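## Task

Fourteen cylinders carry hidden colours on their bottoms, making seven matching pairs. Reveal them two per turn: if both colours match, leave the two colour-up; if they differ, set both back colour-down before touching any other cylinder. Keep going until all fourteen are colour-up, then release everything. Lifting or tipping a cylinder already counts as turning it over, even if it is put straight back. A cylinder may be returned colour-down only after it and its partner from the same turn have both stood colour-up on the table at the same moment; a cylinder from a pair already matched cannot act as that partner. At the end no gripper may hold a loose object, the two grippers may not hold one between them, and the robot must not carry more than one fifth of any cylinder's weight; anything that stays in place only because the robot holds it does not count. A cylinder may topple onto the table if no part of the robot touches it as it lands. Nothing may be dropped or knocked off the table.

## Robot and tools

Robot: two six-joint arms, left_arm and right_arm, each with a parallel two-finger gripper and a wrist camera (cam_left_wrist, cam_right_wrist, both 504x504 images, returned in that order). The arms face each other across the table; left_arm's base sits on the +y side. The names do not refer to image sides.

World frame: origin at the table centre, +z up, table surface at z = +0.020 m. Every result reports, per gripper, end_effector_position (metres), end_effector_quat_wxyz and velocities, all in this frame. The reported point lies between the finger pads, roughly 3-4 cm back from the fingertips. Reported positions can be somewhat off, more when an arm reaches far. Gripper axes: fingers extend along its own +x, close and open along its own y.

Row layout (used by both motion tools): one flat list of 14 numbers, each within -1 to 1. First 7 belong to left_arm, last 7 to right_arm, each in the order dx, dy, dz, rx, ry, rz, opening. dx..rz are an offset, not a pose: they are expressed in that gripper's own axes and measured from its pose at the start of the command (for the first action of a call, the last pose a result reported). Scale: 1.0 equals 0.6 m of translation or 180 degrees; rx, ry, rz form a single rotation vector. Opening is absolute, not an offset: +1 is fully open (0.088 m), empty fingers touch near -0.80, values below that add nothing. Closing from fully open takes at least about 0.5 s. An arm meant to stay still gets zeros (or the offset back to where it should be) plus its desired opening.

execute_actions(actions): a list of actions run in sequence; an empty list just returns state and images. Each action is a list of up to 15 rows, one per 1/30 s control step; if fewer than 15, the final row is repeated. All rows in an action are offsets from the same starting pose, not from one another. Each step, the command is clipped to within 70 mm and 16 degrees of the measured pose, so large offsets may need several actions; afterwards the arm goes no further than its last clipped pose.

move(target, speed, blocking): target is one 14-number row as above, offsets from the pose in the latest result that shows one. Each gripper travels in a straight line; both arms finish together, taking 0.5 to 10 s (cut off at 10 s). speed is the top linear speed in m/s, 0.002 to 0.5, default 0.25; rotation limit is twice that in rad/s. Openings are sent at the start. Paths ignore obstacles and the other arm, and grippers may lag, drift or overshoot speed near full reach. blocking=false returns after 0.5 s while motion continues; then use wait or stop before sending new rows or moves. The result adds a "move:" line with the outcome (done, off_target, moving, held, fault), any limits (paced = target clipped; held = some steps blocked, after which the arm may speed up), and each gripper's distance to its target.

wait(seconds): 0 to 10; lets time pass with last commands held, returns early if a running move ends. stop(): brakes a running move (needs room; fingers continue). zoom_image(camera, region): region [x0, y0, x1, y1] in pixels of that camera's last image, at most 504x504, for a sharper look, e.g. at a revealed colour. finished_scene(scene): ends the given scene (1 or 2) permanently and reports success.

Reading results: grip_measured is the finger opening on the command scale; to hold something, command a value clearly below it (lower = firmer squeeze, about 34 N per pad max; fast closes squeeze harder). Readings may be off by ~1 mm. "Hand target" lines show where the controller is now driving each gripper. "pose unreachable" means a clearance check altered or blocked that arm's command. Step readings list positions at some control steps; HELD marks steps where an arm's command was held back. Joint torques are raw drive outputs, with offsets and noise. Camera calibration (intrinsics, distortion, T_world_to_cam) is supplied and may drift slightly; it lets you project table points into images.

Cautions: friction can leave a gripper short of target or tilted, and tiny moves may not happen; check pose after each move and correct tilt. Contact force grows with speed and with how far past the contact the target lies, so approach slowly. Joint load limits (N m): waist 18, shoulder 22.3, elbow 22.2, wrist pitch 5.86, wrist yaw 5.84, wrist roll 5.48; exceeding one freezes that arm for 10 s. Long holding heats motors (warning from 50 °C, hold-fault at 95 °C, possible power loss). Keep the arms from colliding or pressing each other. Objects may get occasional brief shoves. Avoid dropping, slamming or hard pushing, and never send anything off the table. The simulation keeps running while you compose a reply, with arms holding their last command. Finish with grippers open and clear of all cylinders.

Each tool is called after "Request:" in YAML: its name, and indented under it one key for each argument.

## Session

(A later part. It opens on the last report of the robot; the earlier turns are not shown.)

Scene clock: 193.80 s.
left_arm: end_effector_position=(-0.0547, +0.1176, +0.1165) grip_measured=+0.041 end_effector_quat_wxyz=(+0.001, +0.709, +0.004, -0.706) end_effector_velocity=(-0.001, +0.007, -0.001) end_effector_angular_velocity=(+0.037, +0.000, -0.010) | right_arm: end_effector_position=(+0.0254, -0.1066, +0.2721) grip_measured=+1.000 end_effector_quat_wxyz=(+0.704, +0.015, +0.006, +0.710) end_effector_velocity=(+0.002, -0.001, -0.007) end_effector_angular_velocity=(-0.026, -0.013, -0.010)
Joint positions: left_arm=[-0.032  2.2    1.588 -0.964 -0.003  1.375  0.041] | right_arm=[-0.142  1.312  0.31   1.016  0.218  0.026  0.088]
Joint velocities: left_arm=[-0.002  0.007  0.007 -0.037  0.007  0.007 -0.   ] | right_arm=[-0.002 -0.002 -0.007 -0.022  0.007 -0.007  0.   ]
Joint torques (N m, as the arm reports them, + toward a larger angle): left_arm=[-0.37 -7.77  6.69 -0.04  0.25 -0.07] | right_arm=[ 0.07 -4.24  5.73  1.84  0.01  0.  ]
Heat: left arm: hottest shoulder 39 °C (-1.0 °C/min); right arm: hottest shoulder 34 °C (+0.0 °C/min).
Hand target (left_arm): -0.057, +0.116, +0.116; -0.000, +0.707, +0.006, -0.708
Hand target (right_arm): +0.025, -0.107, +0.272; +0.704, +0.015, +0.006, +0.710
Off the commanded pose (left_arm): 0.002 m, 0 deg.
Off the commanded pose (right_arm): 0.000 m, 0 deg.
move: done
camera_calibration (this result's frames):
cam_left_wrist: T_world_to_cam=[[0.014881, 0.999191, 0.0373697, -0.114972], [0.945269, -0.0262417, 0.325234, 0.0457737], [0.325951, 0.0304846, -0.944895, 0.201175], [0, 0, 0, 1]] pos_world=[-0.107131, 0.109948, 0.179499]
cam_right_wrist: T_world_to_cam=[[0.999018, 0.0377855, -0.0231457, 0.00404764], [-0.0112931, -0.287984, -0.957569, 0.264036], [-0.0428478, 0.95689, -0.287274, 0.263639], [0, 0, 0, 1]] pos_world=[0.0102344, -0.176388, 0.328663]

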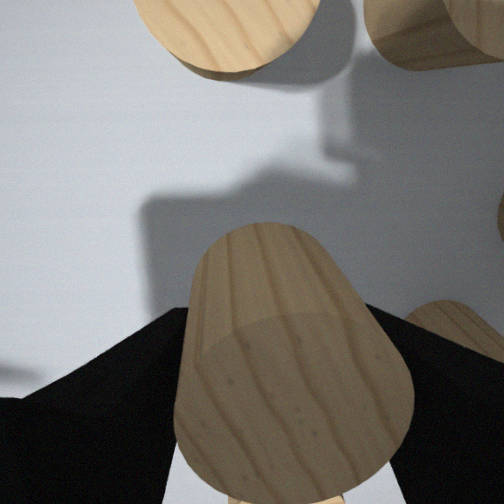

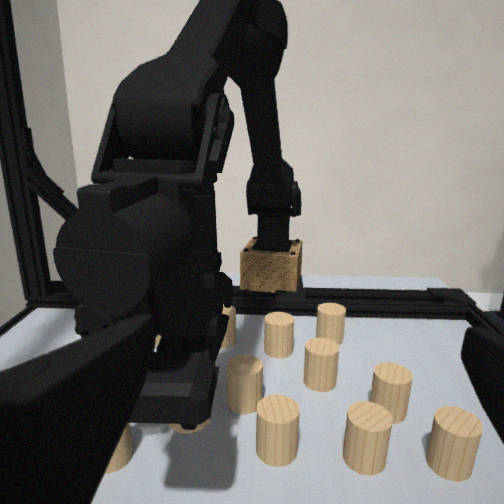

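Then hover A (-.134,.108).

Request:
move:
  target: [0.082,0,0,0,0,0,-0.4, 0,0,0,0,0,0,1]
  speed: 0.07

Request:
move:
  target: [0,0,0,0,0,0,0.4, 0,0,0,0,0,0,1]

Request:
move:
  target: [-0.15,0,0,0,0,0,0.4, 0,0,0,0,0,0,1]

Request:
move:
  target: [0,0.018,0.132,0,0,0,0.5, 0,0,0,0,0,0,1]

Scene clock: 197.07 s.
left_arm: end_effector_position=(-0.0549, +0.1162, +0.0736) grip_measured=+0.038 end_effector_quat_wxyz=(+0.004, +0.708, +0.001, -0.706) end_effector_velocity=(+0.001, +0.004, -0.001) end_effector_angular_velocity=(+0.011, -0.010, -0.010) | right_arm: end_effector_position=(+0.0254, -0.1066, +0.2721) grip_measured=+1.000 end_effector_quat_wxyz=(+0.704, +0.015, +0.006, +0.710) end_effector_velocity=(-0.000, +0.001, -0.001) end_effector_angular_velocity=(-0.007, -0.009, +0.005)
Joint positions: left_arm=[-0.032  2.269  1.517 -0.815 -0.003  1.375  0.041] | right_arm=[-0.142  1.312  0.31   1.016  0.218  0.026  0.088]
Joint velocities: left_arm=[-0.002 -0.002 -0.007 -0.007 -0.007  0.007 -0.   ] | right_arm=[-0.002  0.002  0.002 -0.007 -0.007 -0.007  0.   ]
Joint torques (N m, as the arm reports them, + toward a larger angle): left_arm=[ 0.03 -7.48  4.54  0.77  0.03  0.02] | right_arm=[ 0.03 -4.25  5.7   1.83  0.    0.  ]
Heat: left arm: hottest shoulder 39 °C (-1.0 °C/min); right arm: hottest shoulder 34 °C (+0.0 °C/min).
Hand target (left_arm): -0.054, +0.118, +0.068; +0.001, +0.709, +0.004, -0.705
Hand target (right_arm): +0.025, -0.107, +0.272; +0.704, +0.015, +0.006, +0.710
Off the commanded pose (left_arm): 0.006 m, 1 deg.
Off the commanded pose (right_arm): 0.000 m, 0 deg.
move: done
camera_calibration (this result's frames):
cam_left_wrist: T_world_to_cam=[[0.0149397, 0.999497, 0.0279824, -0.111308], [0.945852, -0.0232022, 0.323769, 0.059746], [0.324255, 0.0216302, -0.945722, 0.161717], [0, 0, 0, 1]] pos_world=[-0.107285, 0.10914, 0.13671]
cam_right_wrist: T_world_to_cam=[[0.999018, 0.0377855, -0.0231457, 0.00404764], [-0.0112931, -0.287984, -0.957569, 0.264036], [-0.0428478, 0.95689, -0.287274, 0.263639], [0, 0, 0, 1]] pos_world=[0.0102344, -0.176388, 0.328663]

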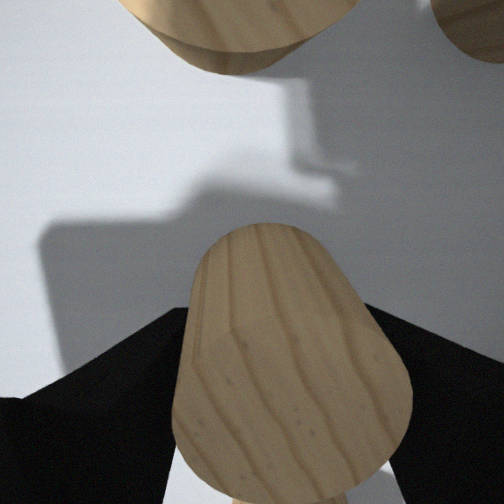

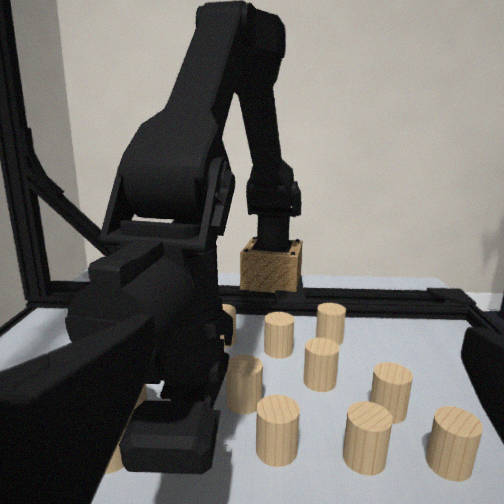

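Scene clock: 197.73 s.
left_arm: end_effector_position=(-0.0549, +0.1161, +0.0736) grip_measured=+0.398 end_effector_quat_wxyz=(+0.004, +0.708, +0.001, -0.706) end_effector_velocity=(+0.000, +0.002, +0.000) end_effector_angular_velocity=(+0.006, -0.008, +0.020) | right_arm: end_effector_position=(+0.0254, -0.1066, +0.2721) grip_measured=+1.000 end_effector_quat_wxyz=(+0.704, +0.015, +0.006, +0.710) end_effector_velocity=(-0.002, -0.001, -0.002) end_effector_angular_velocity=(-0.007, -0.009, +0.019)
Joint positions: left_arm=[-0.032  2.269  1.517 -0.815 -0.003  1.375  0.059] | right_arm=[-0.142  1.312  0.31   1.016  0.218  0.026  0.088]
Joint velocities: left_arm=[-0.002 -0.002 -0.002 -0.007 -0.007 -0.022  0.   ] | right_arm=[-0.002 -0.002 -0.002 -0.007 -0.022 -0.007  0.   ]
Joint torques (N m, as the arm reports them, + toward a larger angle): left_arm=[ 0.02 -8.75  5.34  0.18  0.02  0.02] | right_arm=[ 0.07 -4.27  5.74  1.84  0.   -0.01]
Heat: left arm: hottest shoulder 39 °C (-1.0 °C/min); right arm: hottest shoulder 34 °C (+0.0 °C/min).
Hand target (left_arm): -0.055, +0.116, +0.074; +0.004, +0.708, +0.001, -0.706
Hand target (right_arm): +0.025, -0.107, +0.272; +0.704, +0.015, +0.006, +0.710
Off the commanded pose (left_arm): 0.000 m, 0 deg.
Off the commanded pose (right_arm): 0.000 m, 0 deg.
move: done
camera_calibration (this result's frames):
cam_left_wrist: T_world_to_cam=[[0.0149417, 0.999507, 0.0276068, -0.111199], [0.945875, -0.0230809, 0.32371, 0.0597504], [0.324187, 0.0212759, -0.945754, 0.161764], [0, 0, 0, 1]] pos_world=[-0.107297, 0.109082, 0.136717]
cam_right_wrist: T_world_to_cam=[[0.999018, 0.0377855, -0.0231457, 0.00404764], [-0.0112931, -0.287984, -0.957569, 0.264036], [-0.0428478, 0.95689, -0.287274, 0.263639], [0, 0, 0, 1]] pos_world=[0.0102344, -0.176388, 0.328663]

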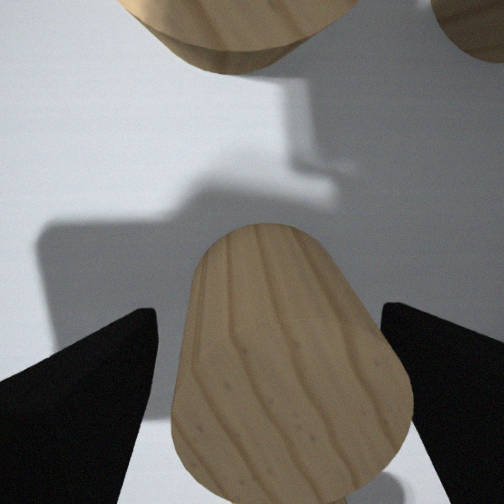

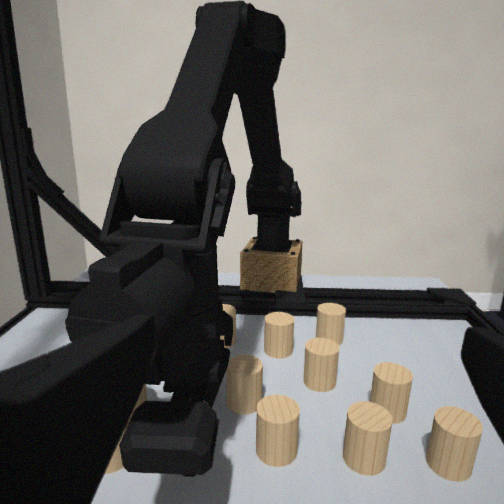

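Scene clock: 198.63 s.
left_arm: end_effector_position=(-0.0545, +0.1183, +0.1582) grip_measured=+0.400 end_effector_quat_wxyz=(-0.001, +0.709, +0.005, -0.705) end_effector_velocity=(-0.001, +0.003, +0.005) end_effector_angular_velocity=(+0.006, -0.009, -0.000) | right_arm: end_effector_position=(+0.0254, -0.1066, +0.2721) grip_measured=+1.000 end_effector_quat_wxyz=(+0.704, +0.015, +0.006, +0.710) end_effector_velocity=(+0.000, -0.001, -0.002) end_effector_angular_velocity=(-0.007, +0.006, -0.005)
Joint positions: left_arm=[-0.032  2.151  1.681 -1.109 -0.003  1.375  0.059] | right_arm=[-0.142  1.312  0.31   1.016  0.218  0.026  0.088]
Joint velocities: left_arm=[-0.007 -0.007  0.007 -0.022 -0.007 -0.007 -0.   ] | right_arm=[ 0.002 -0.002 -0.002 -0.007  0.007  0.007  0.   ]
Joint torques (N m, as the arm reports them, + toward a larger angle): left_arm=[-0.32 -9.22  6.95 -0.04  0.04 -0.03] | right_arm=[ 0.08 -4.21  5.74  1.83 -0.01  0.  ]
Heat: left arm: hottest shoulder 40 °C (+0.0 °C/min); right arm: hottest shoulder 34 °C (+0.0 °C/min).
Hand target (left_arm): -0.056, +0.116, +0.163; +0.004, +0.708, +0.001, -0.706
Hand target (right_arm): +0.025, -0.107, +0.272; +0.704, +0.015, +0.006, +0.710
Off the commanded pose (left_arm): 0.006 m, 1 deg.
Off the commanded pose (right_arm): 0.000 m, 0 deg.
move: done
camera_calibration (this result's frames):
cam_left_wrist: T_world_to_cam=[[0.0148587, 0.999074, 0.0403729, -0.117691], [0.945083, -0.0272172, 0.325696, 0.032156], [0.326494, 0.0333163, -0.944612, 0.240102], [0, 0, 0, 1]] pos_world=[-0.107033, 0.110458, 0.221082]
cam_right_wrist: T_world_to_cam=[[0.999018, 0.0377855, -0.0231457, 0.00404764], [-0.0112931, -0.287984, -0.957569, 0.264036], [-0.0428478, 0.95689, -0.287274, 0.263639], [0, 0, 0, 1]] pos_world=[0.0102344, -0.176388, 0.328663]

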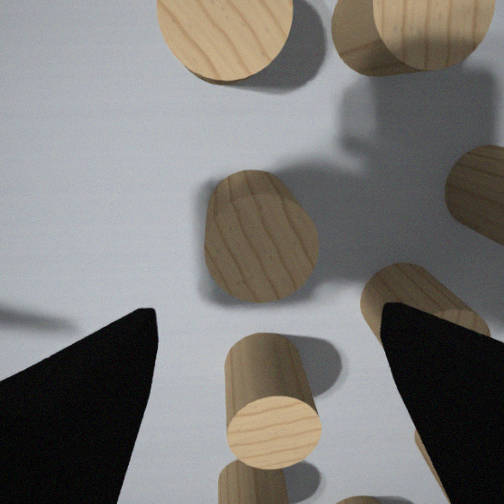

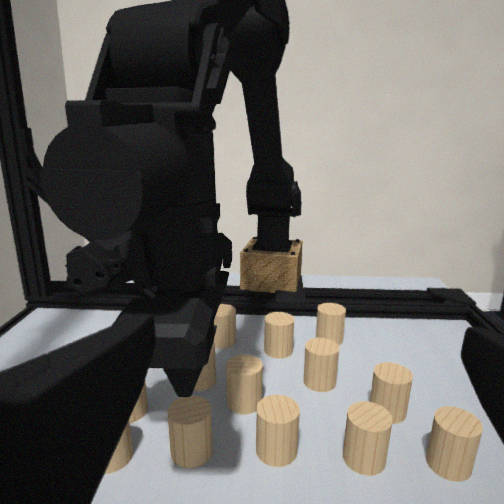

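Scene clock: 199.50 s.
left_arm: end_effector_position=(-0.1327, +0.1086, +0.1588) grip_measured=+0.500 end_effector_quat_wxyz=(-0.001, +0.709, +0.003, -0.705) end_effector_velocity=(+0.002, -0.000, +0.003) end_effector_angular_velocity=(-0.001, -0.023, +0.019) | right_arm: end_effector_position=(+0.0254, -0.1065, +0.2722) grip_measured=+1.000 end_effector_quat_wxyz=(+0.704, +0.015, +0.005, +0.710) end_effector_velocity=(-0.000, -0.001, +0.001) end_effector_angular_velocity=(+0.007, -0.006, +0.005)
Joint positions: left_arm=[-0.204  2.276  1.887 -1.19  -0.003  1.208  0.063] | right_arm=[-0.142  1.312  0.31   1.016  0.218  0.026  0.088]
Joint velocities: left_arm=[-0.002  0.002  0.017 -0.022 -0.022 -0.022 -0.   ] | right_arm=[-0.002 -0.002 -0.002  0.007 -0.007 -0.007  0.   ]
Joint torques (N m, as the arm reports them, + toward a larger angle): left_arm=[ 0.03 -8.41  7.03 -0.03  0.13 -0.06] | right_arm=[ 0.06 -4.2   5.73  1.83  0.    0.  ]
Heat: left arm: hottest shoulder 40 °C (+0.0 °C/min); right arm: hottest shoulder 34 °C (+0.0 °C/min).
Hand target (left_arm): -0.134, +0.107, +0.157; -0.001, +0.708, +0.006, -0.706
Hand target (right_arm): +0.025, -0.107, +0.272; +0.704, +0.015, +0.005, +0.710
Off the commanded pose (left_arm): 0.002 m, 0 deg.
Off the commanded pose (right_arm): 0.000 m, 0 deg.
move: done
camera_calibration (this result's frames):
cam_left_wrist: T_world_to_cam=[[0.019029, 0.999097, 0.0380001, -0.105967], [0.944725, -0.0304098, 0.326449, 0.105789], [0.32731, 0.0296876, -0.944451, 0.266992], [0, 0, 0, 1]] pos_world=[-0.185315, 0.101162, 0.221653]
cam_right_wrist: T_world_to_cam=[[0.999016, 0.0377941, -0.0232172, 0.00408383], [-0.0113751, -0.287628, -0.957675, 0.264268], [-0.0428724, 0.956996, -0.286915, 0.263535], [0, 0, 0, 1]] pos_world=[0.0102246, -0.176345, 0.32879]

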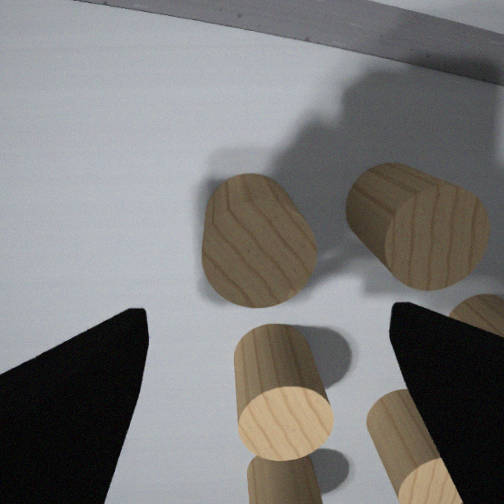

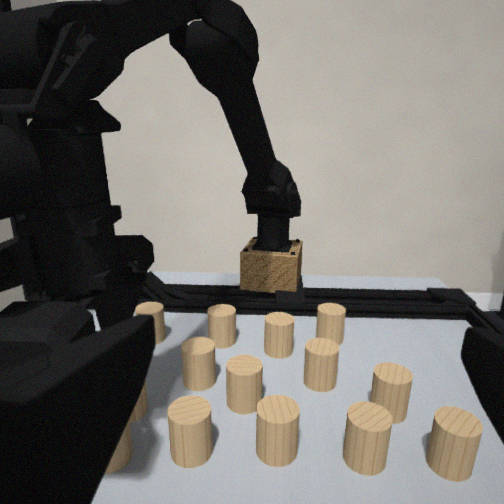

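Request:
move:
  target: [0,0,-0.002,0,0,0,0.35, 0,0,0,0,0,0,1]

Request:
move:
  target: [0.146,0,0,0,0,0,0.35, 0,0,0,0,0,0,1]
  speed: 0.1

Request:
move:
  target: [0,0,0,0,0,0,-0.4, 0,0,0,0,0,0,1]

Request:
move:
  target: [-0.15,0,0,0,0,0,-0.4, 0,0,0,0,0,0,1]

Request:
move:
  target: [-0.18,0.113,-0.266,0,0,0.503,-0.4, 0,0,0,0,0,0,1]
  speed: 0.4

Scene clock: 203.50 s.
left_arm: end_effector_position=(-0.1328, +0.1085, +0.1586) grip_measured=+0.350 end_effector_quat_wxyz=(-0.001, +0.709, +0.003, -0.705) end_effector_velocity=(-0.000, +0.005, -0.000) end_effector_angular_velocity=(+0.018, -0.015, -0.000) | right_arm: end_effector_position=(+0.0254, -0.1065, +0.2722) grip_measured=+1.000 end_effector_quat_wxyz=(+0.704, +0.015, +0.005, +0.710) end_effector_velocity=(-0.004, -0.001, -0.002) end_effector_angular_velocity=(-0.007, +0.005, +0.025)
Joint positions: left_arm=[-0.204  2.277  1.889 -1.191 -0.003  1.207  0.056] | right_arm=[-0.142  1.312  0.31   1.016  0.218  0.026  0.088]
Joint velocities: left_arm=[-0.007  0.002  0.002 -0.022 -0.007 -0.007 -0.   ] | right_arm=[ 0.002 -0.002 -0.002 -0.007 -0.022  0.007  0.   ]
Joint torques (N m, as the arm reports them, + toward a larger angle): left_arm=[ 0.14 -9.6   5.3   0.36  0.04  0.11] | right_arm=[ 0.05 -4.23  5.71  1.83  0.01 -0.01]
Heat: left arm: hottest shoulder 40 °C (+0.0 °C/min); right arm: hottest shoulder 33 °C (+0.0 °C/min).
Hand target (left_arm): -0.132, +0.109, +0.159; -0.001, +0.709, +0.003, -0.705
Hand target (right_arm): +0.025, -0.107, +0.272; +0.704, +0.015, +0.005, +0.710
Off the commanded pose (left_arm): 0.001 m, 0 deg.
Off the commanded pose (right_arm): 0.000 m, 0 deg.
move: done
camera_calibration (this result's frames):
cam_left_wrist: T_world_to_cam=[[0.0182671, 0.999078, 0.0388418, -0.106067], [0.944776, -0.0299618, 0.326346, 0.105916], [0.327209, 0.0307354, -0.944452, 0.266749], [0, 0, 0, 1]] pos_world=[-0.185412, 0.100944, 0.221486]
cam_right_wrist: T_world_to_cam=[[0.999016, 0.0377941, -0.0232172, 0.00408383], [-0.0113751, -0.287628, -0.957675, 0.264268], [-0.0428724, 0.956996, -0.286915, 0.263535], [0, 0, 0, 1]] pos_world=[0.0102246, -0.176345, 0.32879]

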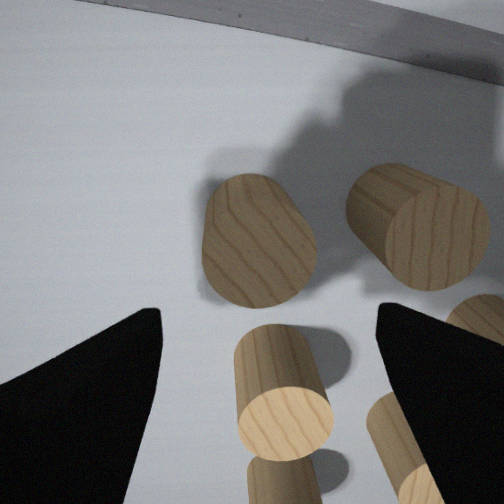

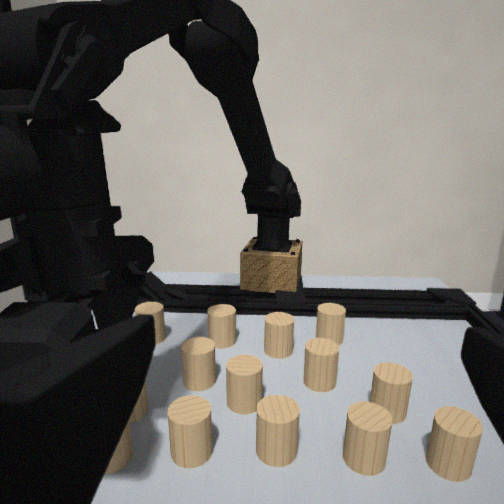

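Scene clock: 204.77 s.
left_arm: end_effector_position=(-0.1330, +0.1081, +0.0754) grip_measured=+0.350 end_effector_quat_wxyz=(+0.002, +0.708, +0.001, -0.706) end_effector_velocity=(-0.002, -0.000, +0.000) end_effector_angular_velocity=(-0.004, +0.009, +0.005) | right_arm: end_effector_position=(+0.0254, -0.1066, +0.2724) grip_measured=+1.000 end_effector_quat_wxyz=(+0.704, +0.015, +0.005, +0.710) end_effector_velocity=(+0.002, -0.000, -0.002) end_effector_angular_velocity=(-0.007, -0.009, -0.000)
Joint positions: left_arm=[-0.204  2.371  1.708 -0.908 -0.003  1.207  0.056] | right_arm=[-0.142  1.312  0.31   1.016  0.218  0.026  0.088]
Joint velocities: left_arm=[-0.002 -0.002 -0.002  0.007  0.007 -0.007 -0.   ] | right_arm=[-0.007 -0.002 -0.002 -0.007 -0.007 -0.007  0.   ]
Joint torques (N m, as the arm reports them, + toward a larger angle): left_arm=[ 0.22 -8.6   5.08  0.41  0.03  0.03] | right_arm=[ 0.05 -4.23  5.68  1.83  0.   -0.01]
Heat: left arm: hottest shoulder 41 °C (+1.0 °C/min); right arm: hottest shoulder 33 °C (+0.0 °C/min).
Hand target (left_arm): -0.132, +0.109, +0.071; -0.001, +0.709, +0.003, -0.705
Hand target (right_arm): +0.025, -0.107, +0.272; +0.704, +0.015, +0.005, +0.710
Off the commanded pose (left_arm): 0.005 m, 0 deg.
Off the commanded pose (right_arm): 0.000 m, 0 deg.
move: done
camera_calibration (this result's frames):
cam_left_wrist: T_world_to_cam=[[0.0183705, 0.999352, 0.0309419, -0.101808], [0.945739, -0.0274095, 0.323769, 0.133268], [0.324408, 0.0233152, -0.94563, 0.188734], [0, 0, 0, 1]] pos_world=[-0.185393, 0.100994, 0.138474]
cam_right_wrist: T_world_to_cam=[[0.999014, 0.0378027, -0.0232887, 0.00410118], [-0.0114571, -0.287272, -0.957781, 0.264449], [-0.0428969, 0.957103, -0.286555, 0.263515], [0, 0, 0, 1]] pos_world=[0.0102367, -0.176398, 0.328891]

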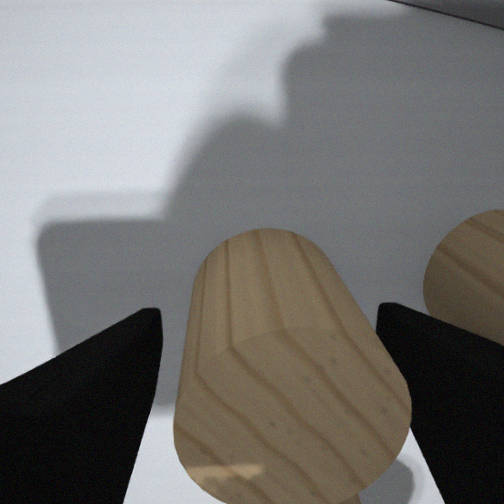

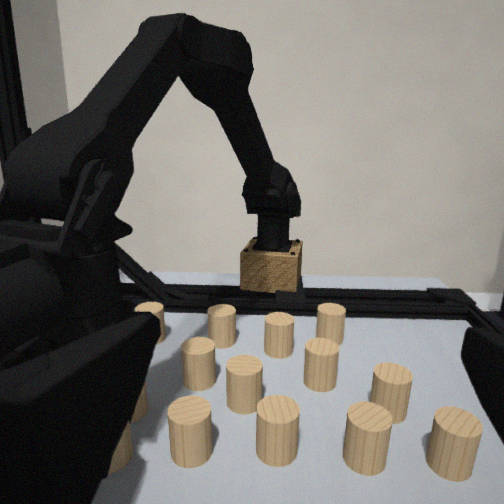

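Scene clock: 205.27 s.
left_arm: end_effector_position=(-0.1330, +0.1079, +0.0754) grip_measured=+0.037 end_effector_quat_wxyz=(+0.002, +0.708, +0.000, -0.706) end_effector_velocity=(+0.004, +0.004, -0.002) end_effector_angular_velocity=(+0.013, -0.013, +0.024) | right_arm: end_effector_position=(+0.0254, -0.1066, +0.2724) grip_measured=+1.000 end_effector_quat_wxyz=(+0.704, +0.015, +0.005, +0.710) end_effector_velocity=(-0.000, -0.000, -0.002) end_effector_angular_velocity=(-0.007, -0.009, +0.005)
Joint positions: left_arm=[-0.204  2.371  1.708 -0.907 -0.003  1.207  0.041] | right_arm=[-0.142  1.312  0.31   1.016  0.218  0.026  0.088]
Joint velocities: left_arm=[ 0.002 -0.002 -0.012 -0.007 -0.007 -0.022 -0.   ] | right_arm=[-0.002 -0.002 -0.002 -0.007 -0.007 -0.007  0.   ]
Joint torques (N m, as the arm reports them, + toward a larger angle): left_arm=[-0.04 -9.42  5.57  0.19  0.04  0.01] | right_arm=[ 0.04 -4.28  5.72  1.83  0.01 -0.01]
Heat: left arm: hottest shoulder 41 °C (+1.0 °C/min); right arm: hottest elbow 34 °C (+1.0 °C/min).
Hand target (left_arm): -0.133, +0.108, +0.075; +0.002, +0.708, +0.001, -0.706
Hand target (right_arm): +0.025, -0.107, +0.272; +0.704, +0.015, +0.005, +0.710
Off the commanded pose (left_arm): 0.000 m, 0 deg.
Off the commanded pose (right_arm): 0.000 m, 0 deg.
move: done
camera_calibration (this result's frames):
cam_left_wrist: T_world_to_cam=[[0.0183675, 0.999378, 0.0300956, -0.101571], [0.945711, -0.0271345, 0.323875, 0.133226], [0.324491, 0.0225129, -0.945621, 0.188837], [0, 0, 0, 1]] pos_world=[-0.185404, 0.100872, 0.138476]
cam_right_wrist: T_world_to_cam=[[0.999014, 0.0378027, -0.0232887, 0.00410118], [-0.0114571, -0.287272, -0.957781, 0.264449], [-0.0428969, 0.957103, -0.286555, 0.263515], [0, 0, 0, 1]] pos_world=[0.0102367, -0.176398, 0.328891]

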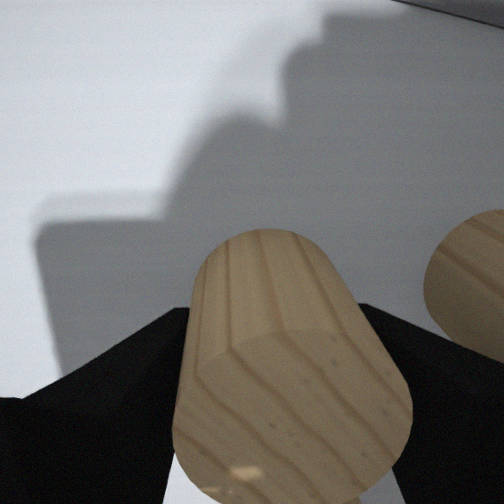

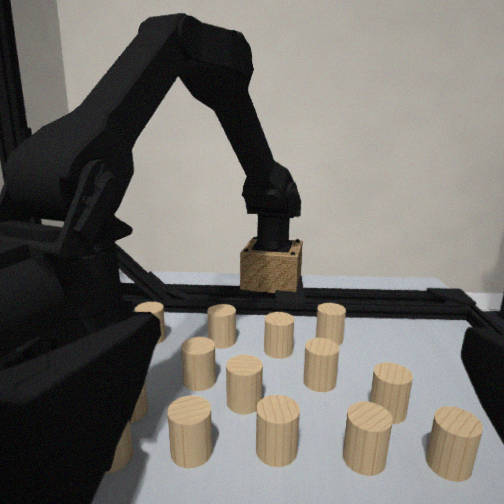

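Scene clock: 206.17 s.
left_arm: end_effector_position=(-0.1324, +0.1096, +0.1601) grip_measured=+0.037 end_effector_quat_wxyz=(-0.002, +0.710, +0.004, -0.705) end_effector_velocity=(+0.000, +0.000, +0.005) end_effector_angular_velocity=(-0.000, -0.008, +0.005) | right_arm: end_effector_position=(+0.0254, -0.1066, +0.2724) grip_measured=+1.000 end_effector_quat_wxyz=(+0.704, +0.015, +0.005, +0.710) end_effector_velocity=(-0.000, -0.000, -0.002) end_effector_angular_velocity=(-0.007, -0.009, +0.005)
Joint positions: left_arm=[-0.204  2.274  1.89  -1.198 -0.003  1.207  0.041] | right_arm=[-0.142  1.312  0.31   1.016  0.218  0.026  0.088]
Joint velocities: left_arm=[-0.002 -0.002  0.017 -0.022 -0.007 -0.007 -0.001] | right_arm=[-0.002 -0.002 -0.002 -0.007 -0.007 -0.007  0.   ]
Joint torques (N m, as the arm reports them, + toward a larger angle): left_arm=[-0.12 -9.87  7.08 -0.08  0.01 -0.05] | right_arm=[ 0.07 -4.25  5.69  1.84  0.    0.  ]
Heat: left arm: hottest shoulder 41 °C (+1.0 °C/min); right arm: hottest elbow 34 °C (+1.0 °C/min).
Hand target (left_arm): -0.134, +0.108, +0.165; +0.002, +0.708, +0.000, -0.706
Hand target (right_arm): +0.025, -0.107, +0.272; +0.704, +0.015, +0.005, +0.710
Off the commanded pose (left_arm): 0.006 m, 1 deg.
Off the commanded pose (right_arm): 0.000 m, 0 deg.
move: done
camera_calibration (this result's frames):
cam_left_wrist: T_world_to_cam=[[0.018213, 0.998969, 0.0415858, -0.107688], [0.944306, -0.0308548, 0.327618, 0.104821], [0.328563, 0.0333029, -0.943895, 0.267825], [0, 0, 0, 1]] pos_world=[-0.185019, 0.101891, 0.222935]
cam_right_wrist: T_world_to_cam=[[0.999014, 0.0378027, -0.0232887, 0.00410118], [-0.0114571, -0.287272, -0.957781, 0.264449], [-0.0428969, 0.957103, -0.286555, 0.263515], [0, 0, 0, 1]] pos_world=[0.0102367, -0.176398, 0.328891]

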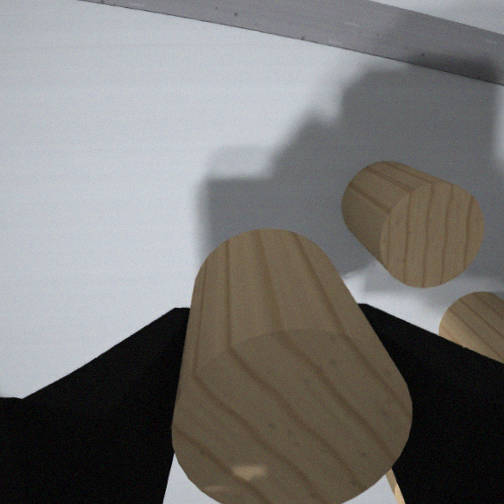

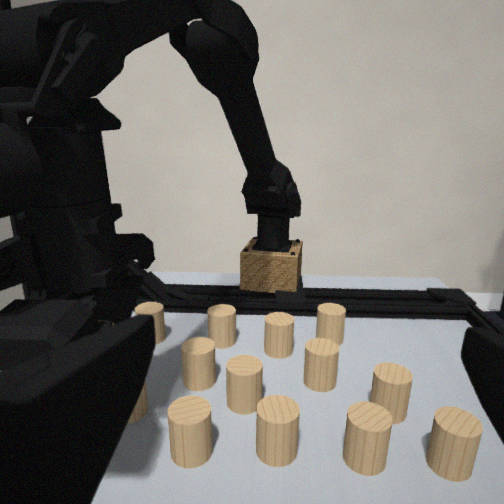

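Scene clock: 208.73 s.
left_arm: end_effector_position=(+0.0254, +0.0415, +0.2742) grip_measured=+0.034 end_effector_quat_wxyz=(+0.499, +0.501, -0.505, -0.495) end_effector_velocity=(+0.002, +0.001, -0.001) end_effector_angular_velocity=(-0.007, +0.007, +0.010) | right_arm: end_effector_position=(+0.0254, -0.1066, +0.2724) grip_measured=+1.000 end_effector_quat_wxyz=(+0.704, +0.015, +0.005, +0.710) end_effector_velocity=(-0.000, -0.001, +0.001) end_effector_angular_velocity=(+0.007, -0.020, +0.005)
Joint positions: left_arm=[0.168 1.868 0.757 1.118 0.012 1.583 0.041] | right_arm=[-0.142  1.312  0.31   1.016  0.218  0.026  0.088]
Joint velocities: left_arm=[ 0.002  0.007 -0.007  0.022 -0.007 -0.007 -0.   ] | right_arm=[-0.002 -0.002 -0.002  0.007 -0.007 -0.022  0.   ]
Joint torques (N m, as the arm reports them, + toward a larger angle): left_arm=[ 0.23 -6.    5.2   2.12  0.22  0.02] | right_arm=[ 0.1  -4.26  5.7   1.83  0.01  0.  ]
Heat: left arm: hottest shoulder 41 °C (+1.0 °C/min); right arm: hottest elbow 34 °C (+1.0 °C/min).
Hand target (left_arm): +0.026, +0.042, +0.271; +0.496, +0.502, -0.506, -0.497
Hand target (right_arm): +0.025, -0.107, +0.272; +0.704, +0.015, +0.005, +0.710
Off the commanded pose (left_arm): 0.006 m, 1 deg.
Off the commanded pose (right_arm): 0.000 m, 0 deg.
move: done
camera_calibration (this result's frames):
cam_left_wrist: T_world_to_cam=[[0.0341493, 0.0249528, -0.999105, 0.27816], [0.946325, 0.320688, 0.0403545, -0.0194937], [0.321408, -0.946856, -0.0126622, 0.111422], [0, 0, 0, 1]] pos_world=[-0.0268635, 0.104811, 0.280109]
cam_right_wrist: T_world_to_cam=[[0.999014, 0.0378027, -0.0232887, 0.00410118], [-0.0114571, -0.287272, -0.957781, 0.264449], [-0.0428969, 0.957103, -0.286555, 0.263515], [0, 0, 0, 1]] pos_world=[0.0102367, -0.176398, 0.328891]

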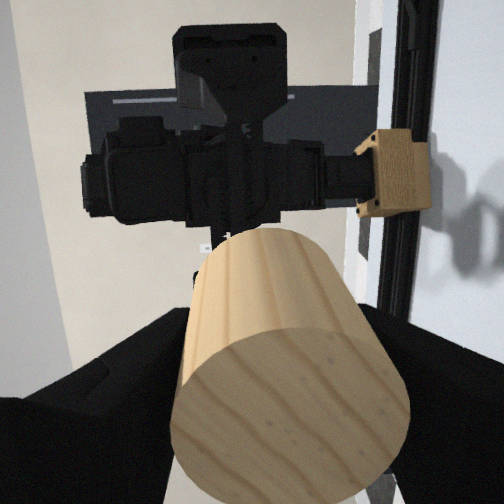

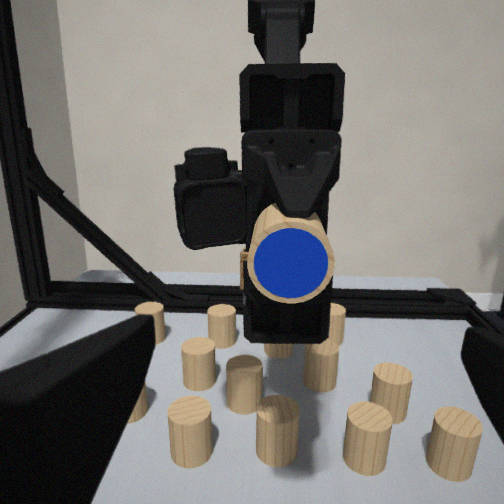

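Request:
move:
  target: [0,0,0,0,0,0,-0.4, 0.177,-0.003,-0.006,0,0.003,0,1]
  speed: 0.15

Request:
move:
  target: [0,0,0,0,0,0,-0.4, 0,0,0,0,0,0,-0.4]

Request:
move:
  target: [0,0,0,0,0,0,1, 0,0,0,0,0,0,-0.4]

Request:
move:
  target: [0,0,0,0,0,0,1, -0.135,0,0,0,0,0,-0.4]

Request:
move:
  target: [-0.224,-0.193,0.267,0,0,-0.503,0.5, -0.313,0.01,-0.255,0,0.503,0,-0.4]
  speed: 0.4

Scene clock: 213.13 s.
left_arm: end_effector_position=(+0.0255, +0.0414, +0.2739) grip_measured=+0.033 end_effector_quat_wxyz=(+0.498, +0.501, -0.505, -0.495) end_effector_velocity=(-0.000, +0.001, -0.001) end_effector_angular_velocity=(+0.007, +0.008, +0.015) | right_arm: end_effector_position=(+0.0258, -0.0039, +0.2719) grip_measured=+1.000 end_effector_quat_wxyz=(+0.704, +0.013, +0.006, +0.710) end_effector_velocity=(-0.000, +0.002, -0.002) end_effector_angular_velocity=(-0.007, -0.023, +0.005)
Joint positions: left_arm=[0.169 1.869 0.757 1.119 0.013 1.583 0.041] | right_arm=[-0.219  1.718  0.686  1.041  0.141  0.026  0.088]
Joint velocities: left_arm=[-0.007 -0.002 -0.002 -0.007 -0.022 -0.007  0.   ] | right_arm=[-0.002  0.007  0.007 -0.007 -0.007 -0.022  0.   ]
Joint torques (N m, as the arm reports them, + toward a larger angle): left_arm=[-0.01 -6.68  5.73  1.65 -0.02 -0.05] | right_arm=[-0.27 -5.97  6.93  1.6  -0.1   0.06]
Heat: left arm: hottest shoulder 41 °C (+1.0 °C/min); right arm: hottest elbow 34 °C (+0.0 °C/min).
Hand target (left_arm): +0.025, +0.041, +0.274; +0.499, +0.501, -0.505, -0.495
Hand target (right_arm): +0.026, -0.000, +0.270; +0.704, +0.012, +0.008, +0.710
Off the commanded pose (left_arm): 0.000 m, 0 deg.
Off the commanded pose (right_arm): 0.004 m, 0 deg.
move: done
camera_calibration (this result's frames):
cam_left_wrist: T_world_to_cam=[[0.0341476, 0.0253339, -0.999096, 0.277782], [0.946325, 0.320672, 0.0404752, -0.0196092], [0.321408, -0.946851, -0.0130239, 0.111412], [0, 0, 0, 1]] pos_world=[-0.0267377, 0.104742, 0.279776]
cam_right_wrist: T_world_to_cam=[[0.999069, 0.037311, -0.0216644, -0.000620039], [-0.0098437, -0.291768, -0.956439, 0.293097], [-0.0420066, 0.955761, -0.291129, 0.16632], [0, 0, 0, 1]] pos_world=[0.0104912, -0.0734231, 0.328736]

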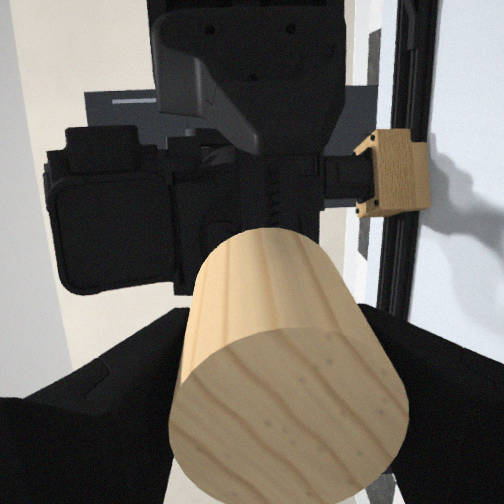

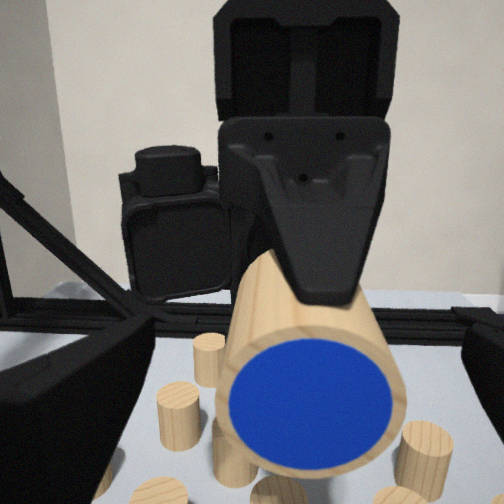

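Scene clock: 213.63 s.
left_arm: end_effector_position=(+0.0266, +0.0415, +0.2737) grip_measured=+0.032 end_effector_quat_wxyz=(+0.499, +0.502, -0.504, -0.495) end_effector_velocity=(-0.000, +0.000, -0.004) end_effector_angular_velocity=(+0.012, -0.007, +0.005) | right_arm: end_effector_position=(+0.0248, -0.0039, +0.2717) grip_measured=+0.025 end_effector_quat_wxyz=(+0.703, +0.013, +0.007, +0.711) end_effector_velocity=(+0.002, -0.001, -0.003) end_effector_angular_velocity=(-0.012, -0.024, -0.010)
Joint positions: left_arm=[0.171 1.869 0.757 1.119 0.012 1.583 0.041] | right_arm=[-0.217  1.718  0.686  1.041  0.139  0.026  0.04 ]
Joint velocities: left_arm=[-0.002  0.002 -0.002 -0.007 -0.007  0.007 -0.001] | right_arm=[-0.002 -0.002 -0.007 -0.007  0.007 -0.022 -0.   ]
Joint torques (N m, as the arm reports them, + toward a larger angle): left_arm=[-0.26 -6.7   5.53  1.74  0.05 -0.04] | right_arm=[-0.1  -7.31  5.57  1.86  0.07 -0.01]
Heat: left arm: hottest shoulder 41 °C (+1.0 °C/min); right arm: hottest elbow 34 °C (+0.0 °C/min).
Hand target (left_arm): +0.026, +0.042, +0.274; +0.498, +0.501, -0.505, -0.495
Hand target (right_arm): +0.026, -0.004, +0.272; +0.704, +0.013, +0.006, +0.710
Off the commanded pose (left_arm): 0.001 m, 0 deg.
Off the commanded pose (right_arm): 0.001 m, 0 deg.
move: done
camera_calibration (this result's frames):
cam_left_wrist: T_world_to_cam=[[0.0340693, 0.025806, -0.999086, 0.27758], [0.945466, 0.323183, 0.0405885, -0.0207123], [0.323935, -0.945985, -0.0133881, 0.111154], [0, 0, 0, 1]] pos_world=[-0.0258809, 0.104681, 0.279655]
cam_right_wrist: T_world_to_cam=[[0.998936, 0.0407327, -0.0216051, 0.000357031], [-0.00877058, -0.292158, -0.95633, 0.29286], [-0.045266, 0.955502, -0.29149, 0.16645], [0, 0, 0, 1]] pos_world=[0.00974642, -0.0734966, 0.328597]

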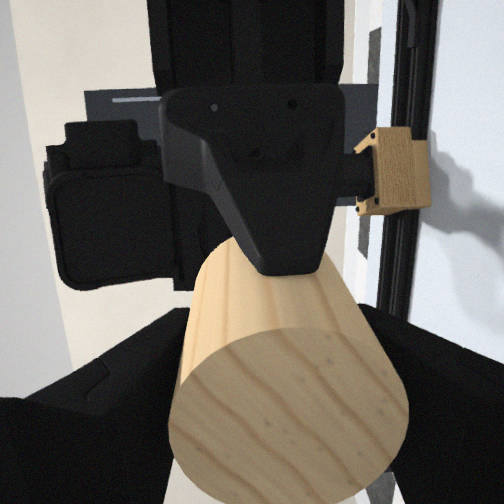

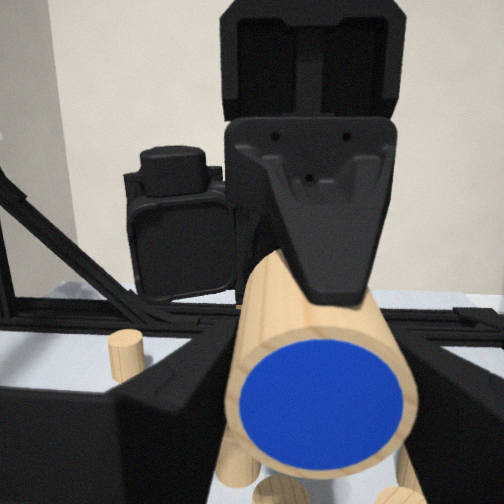

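Scene clock: 214.33 s.
left_arm: end_effector_position=(+0.0266, +0.0415, +0.2737) grip_measured=+1.000 end_effector_quat_wxyz=(+0.499, +0.502, -0.504, -0.495) end_effector_velocity=(+0.002, +0.002, -0.003) end_effector_angular_velocity=(+0.012, -0.007, +0.020) | right_arm: end_effector_position=(+0.0248, -0.0039, +0.2717) grip_measured=+0.025 end_effector_quat_wxyz=(+0.703, +0.012, +0.007, +0.711) end_effector_velocity=(+0.000, -0.001, +0.002) end_effector_angular_velocity=(+0.007, -0.006, +0.005)
Joint positions: left_arm=[0.171 1.869 0.757 1.119 0.012 1.583 0.088] | right_arm=[-0.217  1.718  0.686  1.04   0.139  0.026  0.04 ]
Joint velocities: left_arm=[-0.002 -0.002 -0.007 -0.007 -0.022  0.007  0.   ] | right_arm=[-0.002 -0.002 -0.002  0.007 -0.007 -0.007  0.   ]
Joint torques (N m, as the arm reports them, + toward a larger angle): left_arm=[-0.06 -6.58  5.56  1.75  0.01 -0.08] | right_arm=[ 0.07 -7.33  5.57  1.84  0.   -0.01]
Heat: left arm: hottest shoulder 41 °C (+1.0 °C/min); right arm: hottest elbow 34 °C (+0.0 °C/min).
Hand target (left_arm): +0.027, +0.042, +0.274; +0.499, +0.502, -0.504, -0.495
Hand target (right_arm): +0.025, -0.004, +0.272; +0.703, +0.012, +0.007, +0.711
Off the commanded pose (left_arm): 0.000 m, 0 deg.
Off the commanded pose (right_arm): 0.000 m, 0 deg.
move: done
camera_calibration (this result's frames):
cam_left_wrist: T_world_to_cam=[[0.0340693, 0.025806, -0.999086, 0.27758], [0.945466, 0.323183, 0.0405885, -0.0207123], [0.323935, -0.945985, -0.0133881, 0.111154], [0, 0, 0, 1]] pos_world=[-0.0258809, 0.104681, 0.279655]
cam_right_wrist: T_world_to_cam=[[0.998938, 0.0407245, -0.0215632, 0.000343872], [-0.00871575, -0.292518, -0.95622, 0.292748], [-0.0452493, 0.955392, -0.291853, 0.166523], [0, 0, 0, 1]] pos_world=[0.00974305, -0.0734745, 0.328539]

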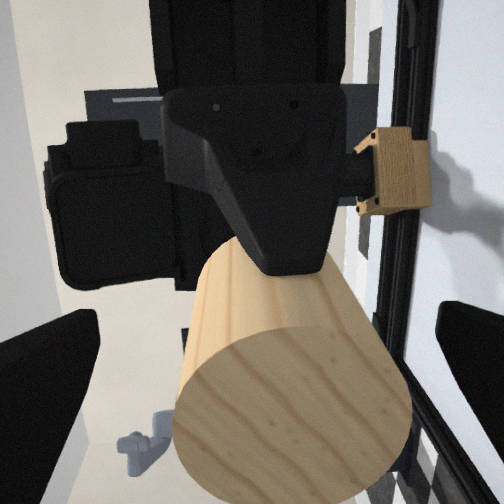

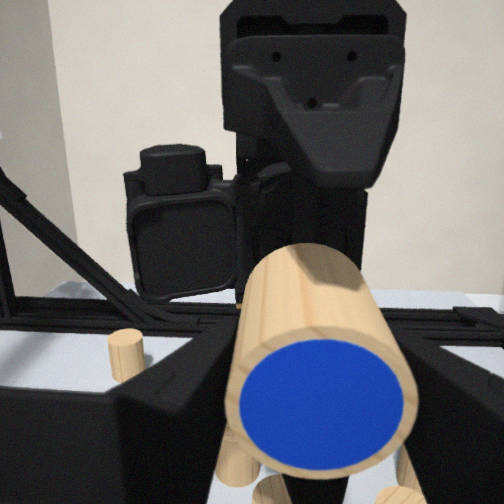

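Scene clock: 215.27 s.
left_arm: end_effector_position=(+0.0266, +0.0415, +0.2737) grip_measured=+1.000 end_effector_quat_wxyz=(+0.499, +0.502, -0.504, -0.495) end_effector_velocity=(-0.000, +0.001, +0.002) end_effector_angular_velocity=(-0.007, +0.022, +0.005) | right_arm: end_effector_position=(+0.0257, -0.0816, +0.2729) grip_measured=+0.025 end_effector_quat_wxyz=(+0.703, +0.014, +0.006, +0.711) end_effector_velocity=(+0.001, -0.003, -0.003) end_effector_angular_velocity=(-0.017, -0.011, +0.005)
Joint positions: left_arm=[0.171 1.869 0.757 1.119 0.012 1.583 0.088] | right_arm=[-0.171  1.426  0.394  1.044  0.186  0.026  0.04 ]
Joint velocities: left_arm=[-0.002 -0.002 -0.002  0.007 -0.007 -0.022  0.   ] | right_arm=[-0.002 -0.017 -0.012 -0.022 -0.007 -0.007 -0.   ]
Joint torques (N m, as the arm reports them, + toward a larger angle): left_arm=[ 0.05 -6.68  5.56  1.76  0.   -0.03] | right_arm=[ 0.4  -6.1   4.12  1.76  0.06 -0.01]
Heat: left arm: hottest shoulder 41 °C (+2.0 °C/min); right arm: hottest elbow 34 °C (+0.0 °C/min).
Hand target (left_arm): +0.027, +0.042, +0.274; +0.499, +0.502, -0.504, -0.495
Hand target (right_arm): +0.026, -0.085, +0.271; +0.703, +0.013, +0.007, +0.711
Off the commanded pose (left_arm): 0.000 m, 0 deg.
Off the commanded pose (right_arm): 0.004 m, 0 deg.
move: done
camera_calibration (this result's frames):
cam_left_wrist: T_world_to_cam=[[0.0340693, 0.025806, -0.999086, 0.27758], [0.945466, 0.323183, 0.0405885, -0.0207123], [0.323935, -0.945985, -0.0133881, 0.111154], [0, 0, 0, 1]] pos_world=[-0.0258809, 0.104681, 0.279655]
cam_right_wrist: T_world_to_cam=[[0.998878, 0.0415869, -0.0226597, 0.0029706], [-0.00971808, -0.288295, -0.957492, 0.271884], [-0.0463518, 0.956638, -0.287567, 0.240128], [0, 0, 0, 1]] pos_world=[0.0108053, -0.151456, 0.329447]

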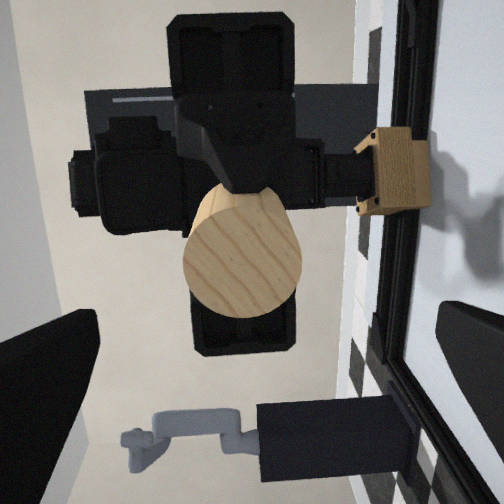

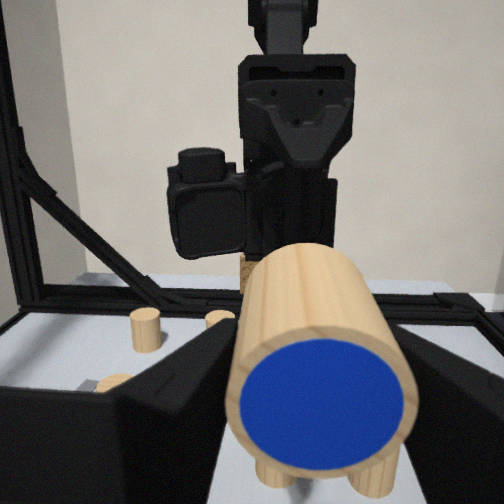

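Scene clock: 217.77 s.
left_arm: end_effector_position=(-0.1310, +0.1744, +0.1556) grip_measured=+0.500 end_effector_quat_wxyz=(+0.003, +0.710, +0.002, -0.704) end_effector_velocity=(+0.001, +0.002, +0.003) end_effector_angular_velocity=(+0.017, -0.016, +0.005) | right_arm: end_effector_position=(+0.0199, -0.2697, +0.1163) grip_measured=+0.025 end_effector_quat_wxyz=(+0.494, -0.498, +0.500, +0.508) end_effector_velocity=(+0.001, -0.006, -0.002) end_effector_angular_velocity=(-0.032, -0.001, +0.005)
Joint positions: left_arm=[-0.263  2.032  1.487 -1.029 -0.008  1.143  0.064] | right_arm=[-0.104  1.358  0.658 -0.863 -0.014  0.253  0.04 ]
Joint velocities: left_arm=[-0.002  0.007  0.022 -0.037 -0.007 -0.007 -0.   ] | right_arm=[-0.002  0.007 -0.002 -0.022 -0.007 -0.007 -0.   ]
Joint torques (N m, as the arm reports them, + toward a larger angle): left_arm=[-0.24 -6.88  6.84 -0.01  0.22 -0.06] | right_arm=[-0.11 -3.18  6.47 -0.02 -0.12  0.1 ]
Heat: left arm: hottest shoulder 41 °C (+2.0 °C/min); right arm: hottest elbow 34 °C (+0.0 °C/min).
Hand target (left_arm): -0.133, +0.174, +0.155; +0.001, +0.709, +0.005, -0.706
Hand target (right_arm): +0.019, -0.267, +0.117; +0.495, -0.496, +0.503, +0.507
Off the commanded pose (left_arm): 0.002 m, 0 deg.
Off the commanded pose (right_arm): 0.003 m, 1 deg.
move: done
camera_calibration (this result's frames):
cam_left_wrist: T_world_to_cam=[[0.0136097, 0.999401, 0.0318094, -0.171362], [0.943835, -0.0233434, 0.329592, 0.105308], [0.330137, 0.0255372, -0.943587, 0.262437], [0, 0, 0, 1]] pos_world=[-0.183701, 0.167016, 0.218374]
cam_right_wrist: T_world_to_cam=[[0.998859, 0.0160084, -0.0449866, 0.00873547], [0.0286277, -0.954799, 0.295872, -0.258602], [-0.0382167, -0.296822, -0.954168, 0.114076], [0, 0, 0, 1]] pos_world=[0.00303728, -0.213193, 0.185754]

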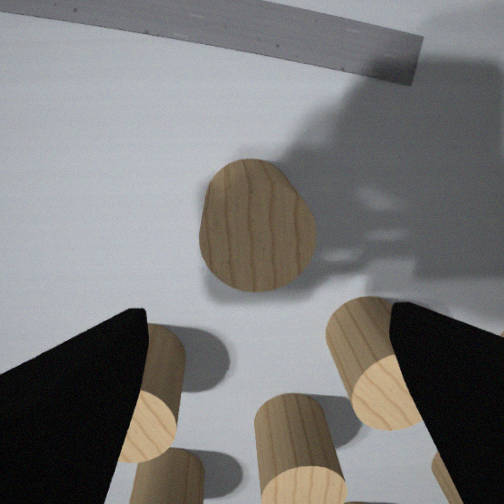

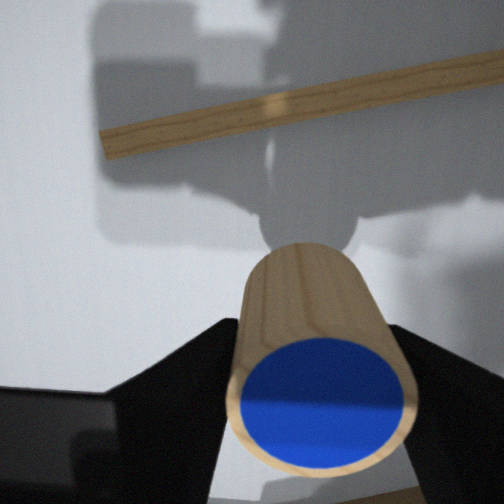

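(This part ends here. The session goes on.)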